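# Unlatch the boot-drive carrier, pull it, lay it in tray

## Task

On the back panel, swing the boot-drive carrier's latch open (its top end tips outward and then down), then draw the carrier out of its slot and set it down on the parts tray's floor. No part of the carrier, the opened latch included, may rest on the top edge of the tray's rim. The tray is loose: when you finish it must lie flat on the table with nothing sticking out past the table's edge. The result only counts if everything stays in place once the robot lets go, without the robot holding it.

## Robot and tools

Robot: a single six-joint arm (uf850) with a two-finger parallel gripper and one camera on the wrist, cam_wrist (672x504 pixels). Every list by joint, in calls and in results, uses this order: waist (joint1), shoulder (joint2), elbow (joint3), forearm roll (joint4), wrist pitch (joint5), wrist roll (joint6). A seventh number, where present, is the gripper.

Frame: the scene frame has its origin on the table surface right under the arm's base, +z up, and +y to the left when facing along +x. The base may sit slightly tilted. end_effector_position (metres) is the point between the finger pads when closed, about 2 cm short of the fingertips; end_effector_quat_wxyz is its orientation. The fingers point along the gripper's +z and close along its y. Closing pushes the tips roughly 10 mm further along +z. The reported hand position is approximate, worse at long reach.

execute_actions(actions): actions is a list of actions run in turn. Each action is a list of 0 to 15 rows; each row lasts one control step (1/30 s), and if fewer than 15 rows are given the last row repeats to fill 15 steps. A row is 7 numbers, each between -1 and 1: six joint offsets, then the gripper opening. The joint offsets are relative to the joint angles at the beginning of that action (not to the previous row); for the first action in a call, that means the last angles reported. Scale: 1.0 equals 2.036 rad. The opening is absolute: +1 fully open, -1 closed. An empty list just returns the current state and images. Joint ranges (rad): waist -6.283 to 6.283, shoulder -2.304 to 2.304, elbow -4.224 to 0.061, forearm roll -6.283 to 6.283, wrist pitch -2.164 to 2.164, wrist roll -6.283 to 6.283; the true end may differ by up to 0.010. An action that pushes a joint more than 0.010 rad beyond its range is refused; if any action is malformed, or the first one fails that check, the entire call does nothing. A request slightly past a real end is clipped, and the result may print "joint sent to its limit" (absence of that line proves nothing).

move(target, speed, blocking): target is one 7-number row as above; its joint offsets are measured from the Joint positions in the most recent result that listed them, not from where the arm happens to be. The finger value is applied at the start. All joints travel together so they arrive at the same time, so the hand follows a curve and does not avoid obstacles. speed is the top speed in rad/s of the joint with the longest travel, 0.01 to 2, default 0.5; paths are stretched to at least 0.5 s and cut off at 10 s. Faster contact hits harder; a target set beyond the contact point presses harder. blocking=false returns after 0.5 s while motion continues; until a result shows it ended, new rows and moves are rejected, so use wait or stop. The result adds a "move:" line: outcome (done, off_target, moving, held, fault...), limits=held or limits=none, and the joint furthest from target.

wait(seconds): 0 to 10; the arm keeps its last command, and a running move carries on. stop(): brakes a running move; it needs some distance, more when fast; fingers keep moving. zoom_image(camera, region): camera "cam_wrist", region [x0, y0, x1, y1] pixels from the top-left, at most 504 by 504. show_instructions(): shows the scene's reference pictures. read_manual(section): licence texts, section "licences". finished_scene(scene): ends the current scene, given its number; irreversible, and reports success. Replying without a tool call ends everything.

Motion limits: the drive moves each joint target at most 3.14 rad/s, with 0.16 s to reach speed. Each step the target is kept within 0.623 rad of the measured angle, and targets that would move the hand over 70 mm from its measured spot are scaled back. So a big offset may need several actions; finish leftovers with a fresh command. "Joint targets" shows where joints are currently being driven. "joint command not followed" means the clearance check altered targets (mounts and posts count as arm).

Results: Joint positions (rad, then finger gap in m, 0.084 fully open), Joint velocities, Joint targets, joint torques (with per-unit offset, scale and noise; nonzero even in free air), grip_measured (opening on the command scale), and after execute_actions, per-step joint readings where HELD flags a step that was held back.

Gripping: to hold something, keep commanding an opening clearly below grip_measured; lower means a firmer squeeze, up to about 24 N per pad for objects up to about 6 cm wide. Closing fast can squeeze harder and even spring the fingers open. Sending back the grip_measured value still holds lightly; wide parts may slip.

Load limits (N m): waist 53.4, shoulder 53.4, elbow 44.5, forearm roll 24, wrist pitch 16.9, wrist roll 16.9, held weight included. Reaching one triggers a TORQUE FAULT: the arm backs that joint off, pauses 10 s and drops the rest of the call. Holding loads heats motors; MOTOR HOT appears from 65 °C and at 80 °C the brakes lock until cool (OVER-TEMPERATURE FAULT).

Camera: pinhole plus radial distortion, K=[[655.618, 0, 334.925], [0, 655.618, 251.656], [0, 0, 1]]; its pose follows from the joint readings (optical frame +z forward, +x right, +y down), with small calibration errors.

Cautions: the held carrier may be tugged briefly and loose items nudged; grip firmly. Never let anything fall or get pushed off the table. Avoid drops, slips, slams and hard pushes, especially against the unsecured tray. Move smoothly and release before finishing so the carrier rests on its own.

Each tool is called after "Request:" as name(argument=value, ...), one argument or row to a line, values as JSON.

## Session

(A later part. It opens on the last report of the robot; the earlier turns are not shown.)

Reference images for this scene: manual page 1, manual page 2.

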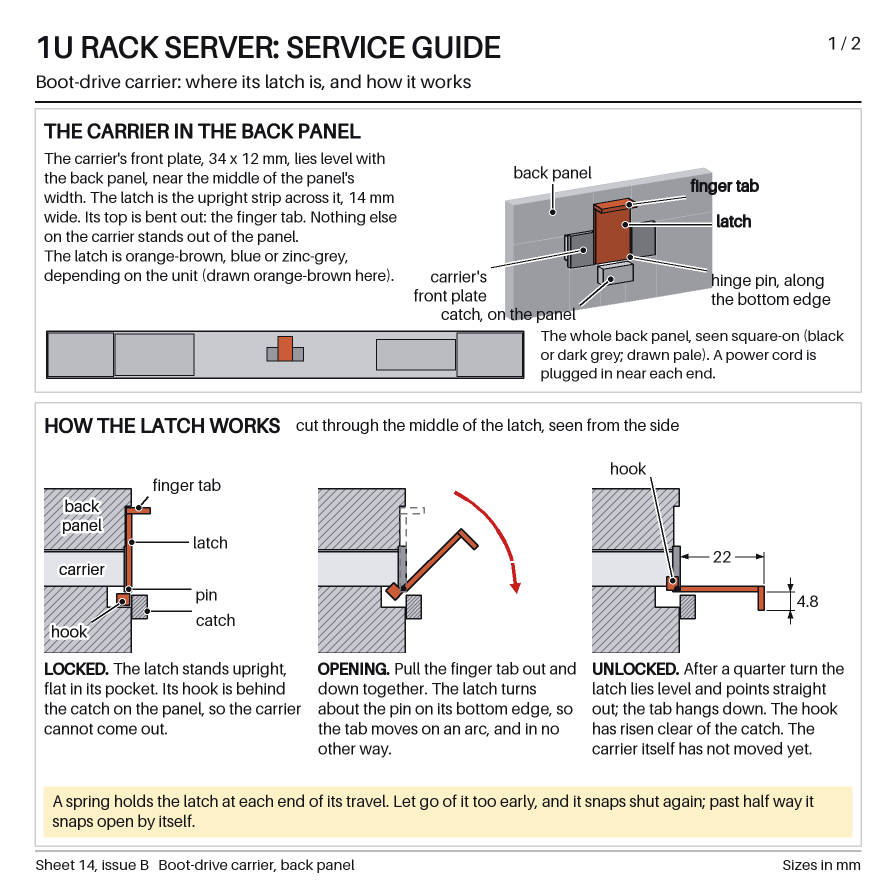

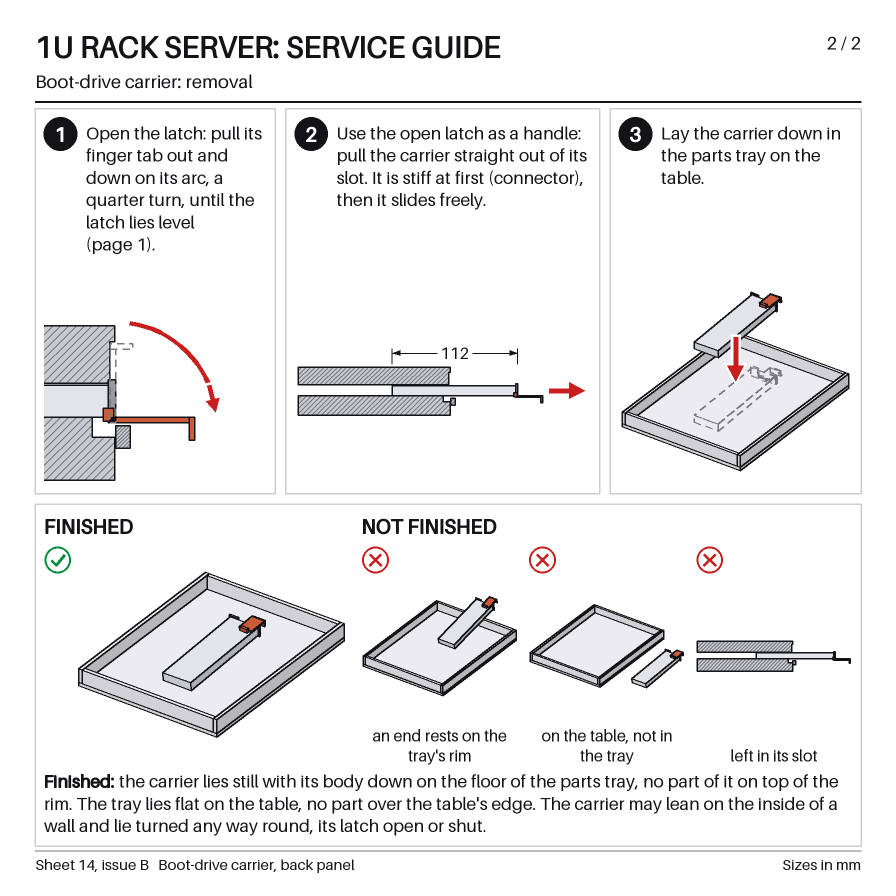

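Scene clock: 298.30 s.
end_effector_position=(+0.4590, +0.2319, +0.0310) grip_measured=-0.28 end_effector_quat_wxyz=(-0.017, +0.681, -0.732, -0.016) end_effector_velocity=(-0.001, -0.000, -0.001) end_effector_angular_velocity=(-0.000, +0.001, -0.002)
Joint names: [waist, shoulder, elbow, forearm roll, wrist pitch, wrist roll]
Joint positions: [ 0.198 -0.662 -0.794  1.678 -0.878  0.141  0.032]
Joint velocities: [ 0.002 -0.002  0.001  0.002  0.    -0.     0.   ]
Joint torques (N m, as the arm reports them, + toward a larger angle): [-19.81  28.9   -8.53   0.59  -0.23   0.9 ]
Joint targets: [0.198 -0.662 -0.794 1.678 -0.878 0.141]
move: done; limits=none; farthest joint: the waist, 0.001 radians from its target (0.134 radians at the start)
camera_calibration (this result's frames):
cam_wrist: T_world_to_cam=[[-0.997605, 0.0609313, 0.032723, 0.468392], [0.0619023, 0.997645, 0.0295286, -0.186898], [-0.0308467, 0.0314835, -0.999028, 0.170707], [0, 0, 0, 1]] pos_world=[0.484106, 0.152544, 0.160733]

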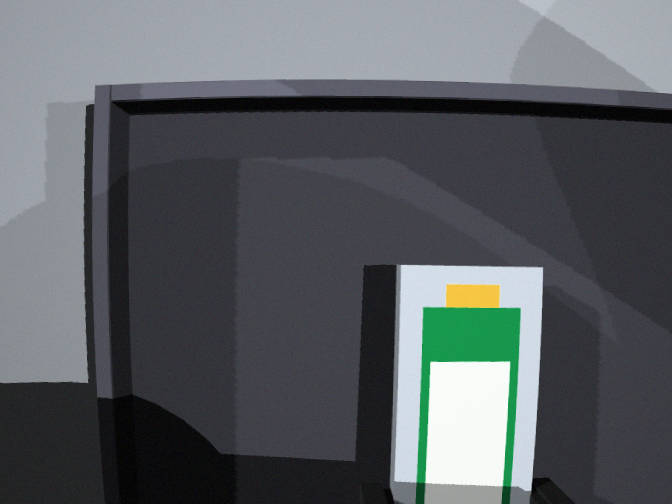

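Request:
move(
  target=[0.00423,-0.00477,-0.00214,0.00642,0.00027,-0.00348,-0.7],
  speed=0.02,
)

Scene clock: 304.97 s.
end_effector_position=(+0.4589, +0.2319, +0.0259) grip_measured=-0.28 end_effector_quat_wxyz=(-0.017, +0.681, -0.732, -0.016) end_effector_velocity=(-0.000, +0.000, -0.001) end_effector_angular_velocity=(+0.001, -0.000, -0.000)
Joint names: [waist, shoulder, elbow, forearm roll, wrist pitch, wrist roll]
Joint positions: [ 0.206 -0.671 -0.798  1.691 -0.878  0.134  0.032]
Joint velocities: [ 0.001 -0.002 -0.     0.002 -0.001 -0.001 -0.   ]
Joint torques (N m, as the arm reports them, + toward a larger angle): [-18.54  27.76  -8.84   0.75  -0.29   1.1 ]
Joint targets: [0.206 -0.672 -0.798 1.691 -0.878 0.134]
move: done; limits=none; farthest joint: the waist, 0.001 radians from its target (0.009 radians at the start)
camera_calibration (this result's frames):
cam_wrist: T_world_to_cam=[[-0.997606, 0.0609374, 0.0326999, 0.468526], [0.0619057, 0.997647, 0.0294616, -0.186723], [-0.0308276, 0.0314154, -0.999031, 0.165614], [0, 0, 0, 1]] pos_world=[0.484069, 0.15253, 0.155634]

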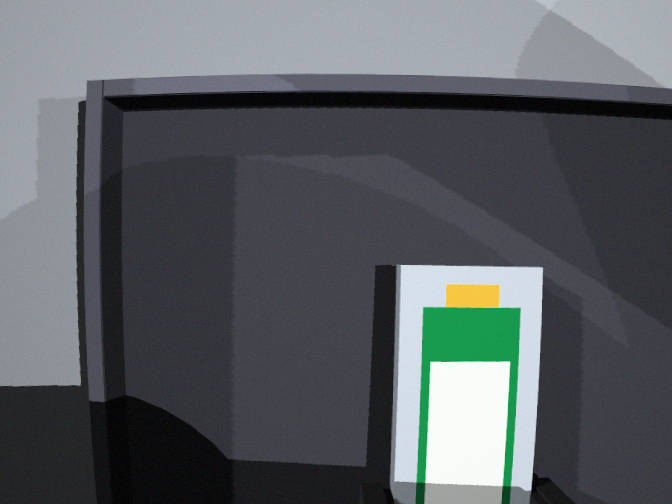

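Request:
execute_actions(
  actions=[
    [[0.00027,-0.00031,-0.00014,0.00041,0.00002,-0.00022,-0.7],[0.00054,-0.00061,-0.00027,0.00082,0.00003,-0.00045,-0.7],[0.00081,-0.00092,-0.00041,0.00123,0.00005,-0.00067,-0.7],[0.00081,-0.00092,-0.00041,0.00123,0.00005,-0.00067,-0.7],[0.00081,-0.00092,-0.00041,0.00123,0.00005,-0.00067,-0.7],[0.00081,-0.00092,-0.00041,0.00123,0.00005,-0.00067,-0.6],[0.00081,-0.00092,-0.00041,0.00123,0.00005,-0.00067,-0.45],[0.00081,-0.00092,-0.00041,0.00123,0.00005,-0.00067,-0.35],[0.00081,-0.00092,-0.00041,0.00123,0.00005,-0.00067,-0.29],[0.00081,-0.00092,-0.00041,0.00123,0.00005,-0.00067,-0.25],[0.00081,-0.00092,-0.00041,0.00123,0.00005,-0.00067,-0.2],[0.00081,-0.00092,-0.00041,0.00123,0.00005,-0.00067,-0.14],[0.00081,-0.00092,-0.00041,0.00123,0.00005,-0.00067,-0.07],[0.00081,-0.00092,-0.00041,0.00123,0.00005,-0.00067,0.0],[0.00081,-0.00092,-0.00041,0.00123,0.00005,-0.00067,0.05]],
  ],
)

Request:
move(
  target=[-0.0244,0.0275,0.0124,-0.037,-0.0015,0.02,0.05],
  speed=0.15,
)

Request:
move(
  target=[-0.025,0.165,0.04,-0.115,0.0,0.135,0.05],
  speed=0.6,
)

Scene clock: 322.93 s.
end_effector_position=(+0.4589, +0.2319, +0.0249) grip_measured=-0.05 end_effector_quat_wxyz=(-0.017, +0.681, -0.732, -0.016) end_effector_velocity=(-0.000, -0.000, -0.000) end_effector_angular_velocity=(-0.001, +0.000, -0.000)
Joint names: [waist, shoulder, elbow, forearm roll, wrist pitch, wrist roll]
Joint positions: [ 0.208 -0.673 -0.799  1.693 -0.878  0.133  0.042]
Joint velocities: [ 0.    -0.     0.     0.     0.001  0.     0.077]
Joint torques (N m, as the arm reports them, + toward a larger angle): [-18.1   25.42  -9.67   0.93  -0.26   1.06]
Joint targets: [0.208 -0.673 -0.799 1.693 -0.877 0.133]
Step readings (joint positions):
0: [0.206 -0.672 -0.798 1.691 -0.878 0.134]
1: [0.206 -0.672 -0.798 1.691 -0.878 0.134]
2: [0.206 -0.672 -0.798 1.691 -0.878 0.134]
4: [0.207 -0.672 -0.798 1.692 -0.877 0.134]
8: [0.207 -0.673 -0.798 1.693 -0.877 0.133]
15: Joint positions above
camera_calibration (this result's frames):
cam_wrist: T_world_to_cam=[[-0.997608, 0.0608593, 0.0327723, 0.468545], [0.0618322, 0.997649, 0.0295396, -0.186706], [-0.0308975, 0.0314953, -0.999026, 0.164613], [0, 0, 0, 1]] pos_world=[0.484055, 0.152568, 0.154613]

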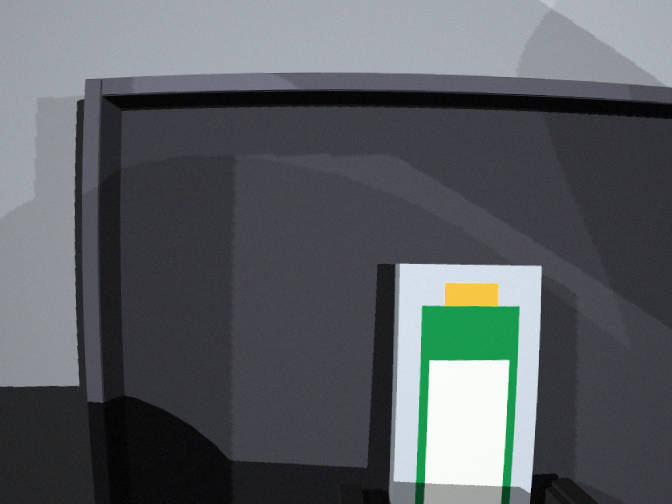

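Scene clock: 323.93 s.
end_effector_position=(+0.4582, +0.2315, +0.0546) grip_measured=+0.04 end_effector_quat_wxyz=(-0.017, +0.681, -0.732, -0.016) end_effector_velocity=(+0.000, +0.000, +0.001) end_effector_angular_velocity=(+0.000, -0.000, +0.000)
Joint names: [waist, shoulder, elbow, forearm roll, wrist pitch, wrist roll]
Joint positions: [ 0.158 -0.618 -0.773  1.618 -0.881  0.173  0.046]
Joint velocities: [-0.002  0.001 -0.    -0.003 -0.     0.001  0.   ]
Joint torques (N m, as the arm reports them, + toward a larger angle): [-17.52  24.39  -9.01   0.19  -0.17   0.81]
Joint targets: [0.158 -0.617 -0.773 1.618 -0.881 0.173]
move: done; limits=none; farthest joint: the shoulder, 0.001 radians from its target (0.056 radians at the start)
camera_calibration (this result's frames):
cam_wrist: T_world_to_cam=[[-0.997599, 0.0609533, 0.03287, 0.466874], [0.0618891, 0.997683, 0.0282475, -0.187083], [-0.0310721, 0.030214, -0.99906, 0.194654], [0, 0, 0, 1]] pos_world=[0.48338, 0.152311, 0.184409]

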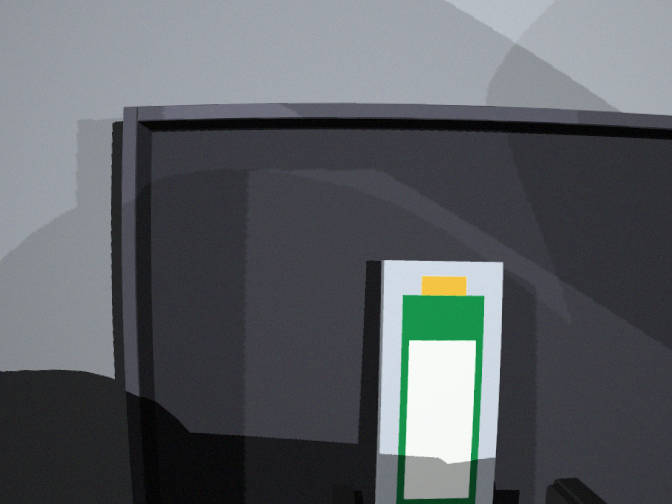

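Scene clock: 325.20 s.
end_effector_position=(+0.4517, +0.3031, +0.1546) grip_measured=+0.04 end_effector_quat_wxyz=(-0.017, +0.694, -0.719, +0.003) end_effector_velocity=(-0.000, +0.001, +0.001) end_effector_angular_velocity=(-0.000, -0.000, +0.001)
Joint names: [waist, shoulder, elbow, forearm roll, wrist pitch, wrist roll]
Joint positions: [ 0.107 -0.282 -0.692  1.384 -0.881  0.448  0.046]
Joint velocities: [-0.     0.004  0.001 -0.002 -0.     0.002 -0.   ]
Joint torques (N m, as the arm reports them, + toward a larger angle): [-15.55  23.85 -12.55   0.88   0.05   0.58]
Joint targets: [0.107 -0.282 -0.692 1.384 -0.881 0.448]
move: done; limits=none; farthest joint: the forearm roll, 0.001 radians from its target (0.234 radians at the start)
camera_calibration (this result's frames):
cam_wrist: T_world_to_cam=[[-0.999666, 0.0255579, 0.0039119, 0.468921], [0.0255701, 0.999668, 0.00310623, -0.241201], [-0.00383122, 0.00320522, -0.999988, 0.288195], [0, 0, 0, 1]] pos_world=[0.476036, 0.228213, 0.287106]

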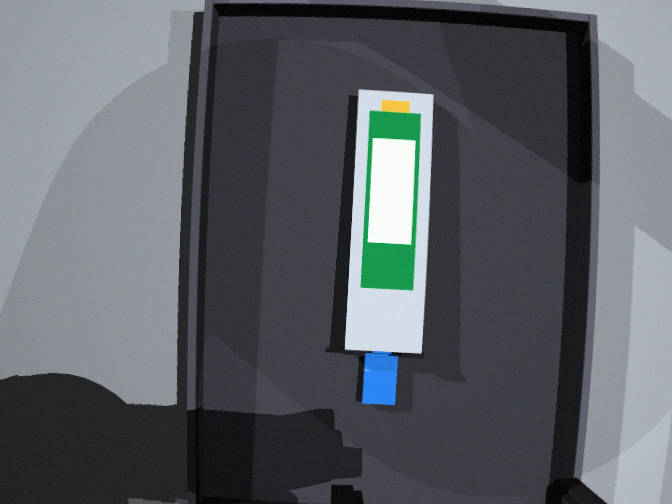

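The carrier is lying on the tray floor, well clear of the rim, so I'm ending scene 2.

Request:
finished_scene(
  scene=2,
)

The scene is finished: the task was done.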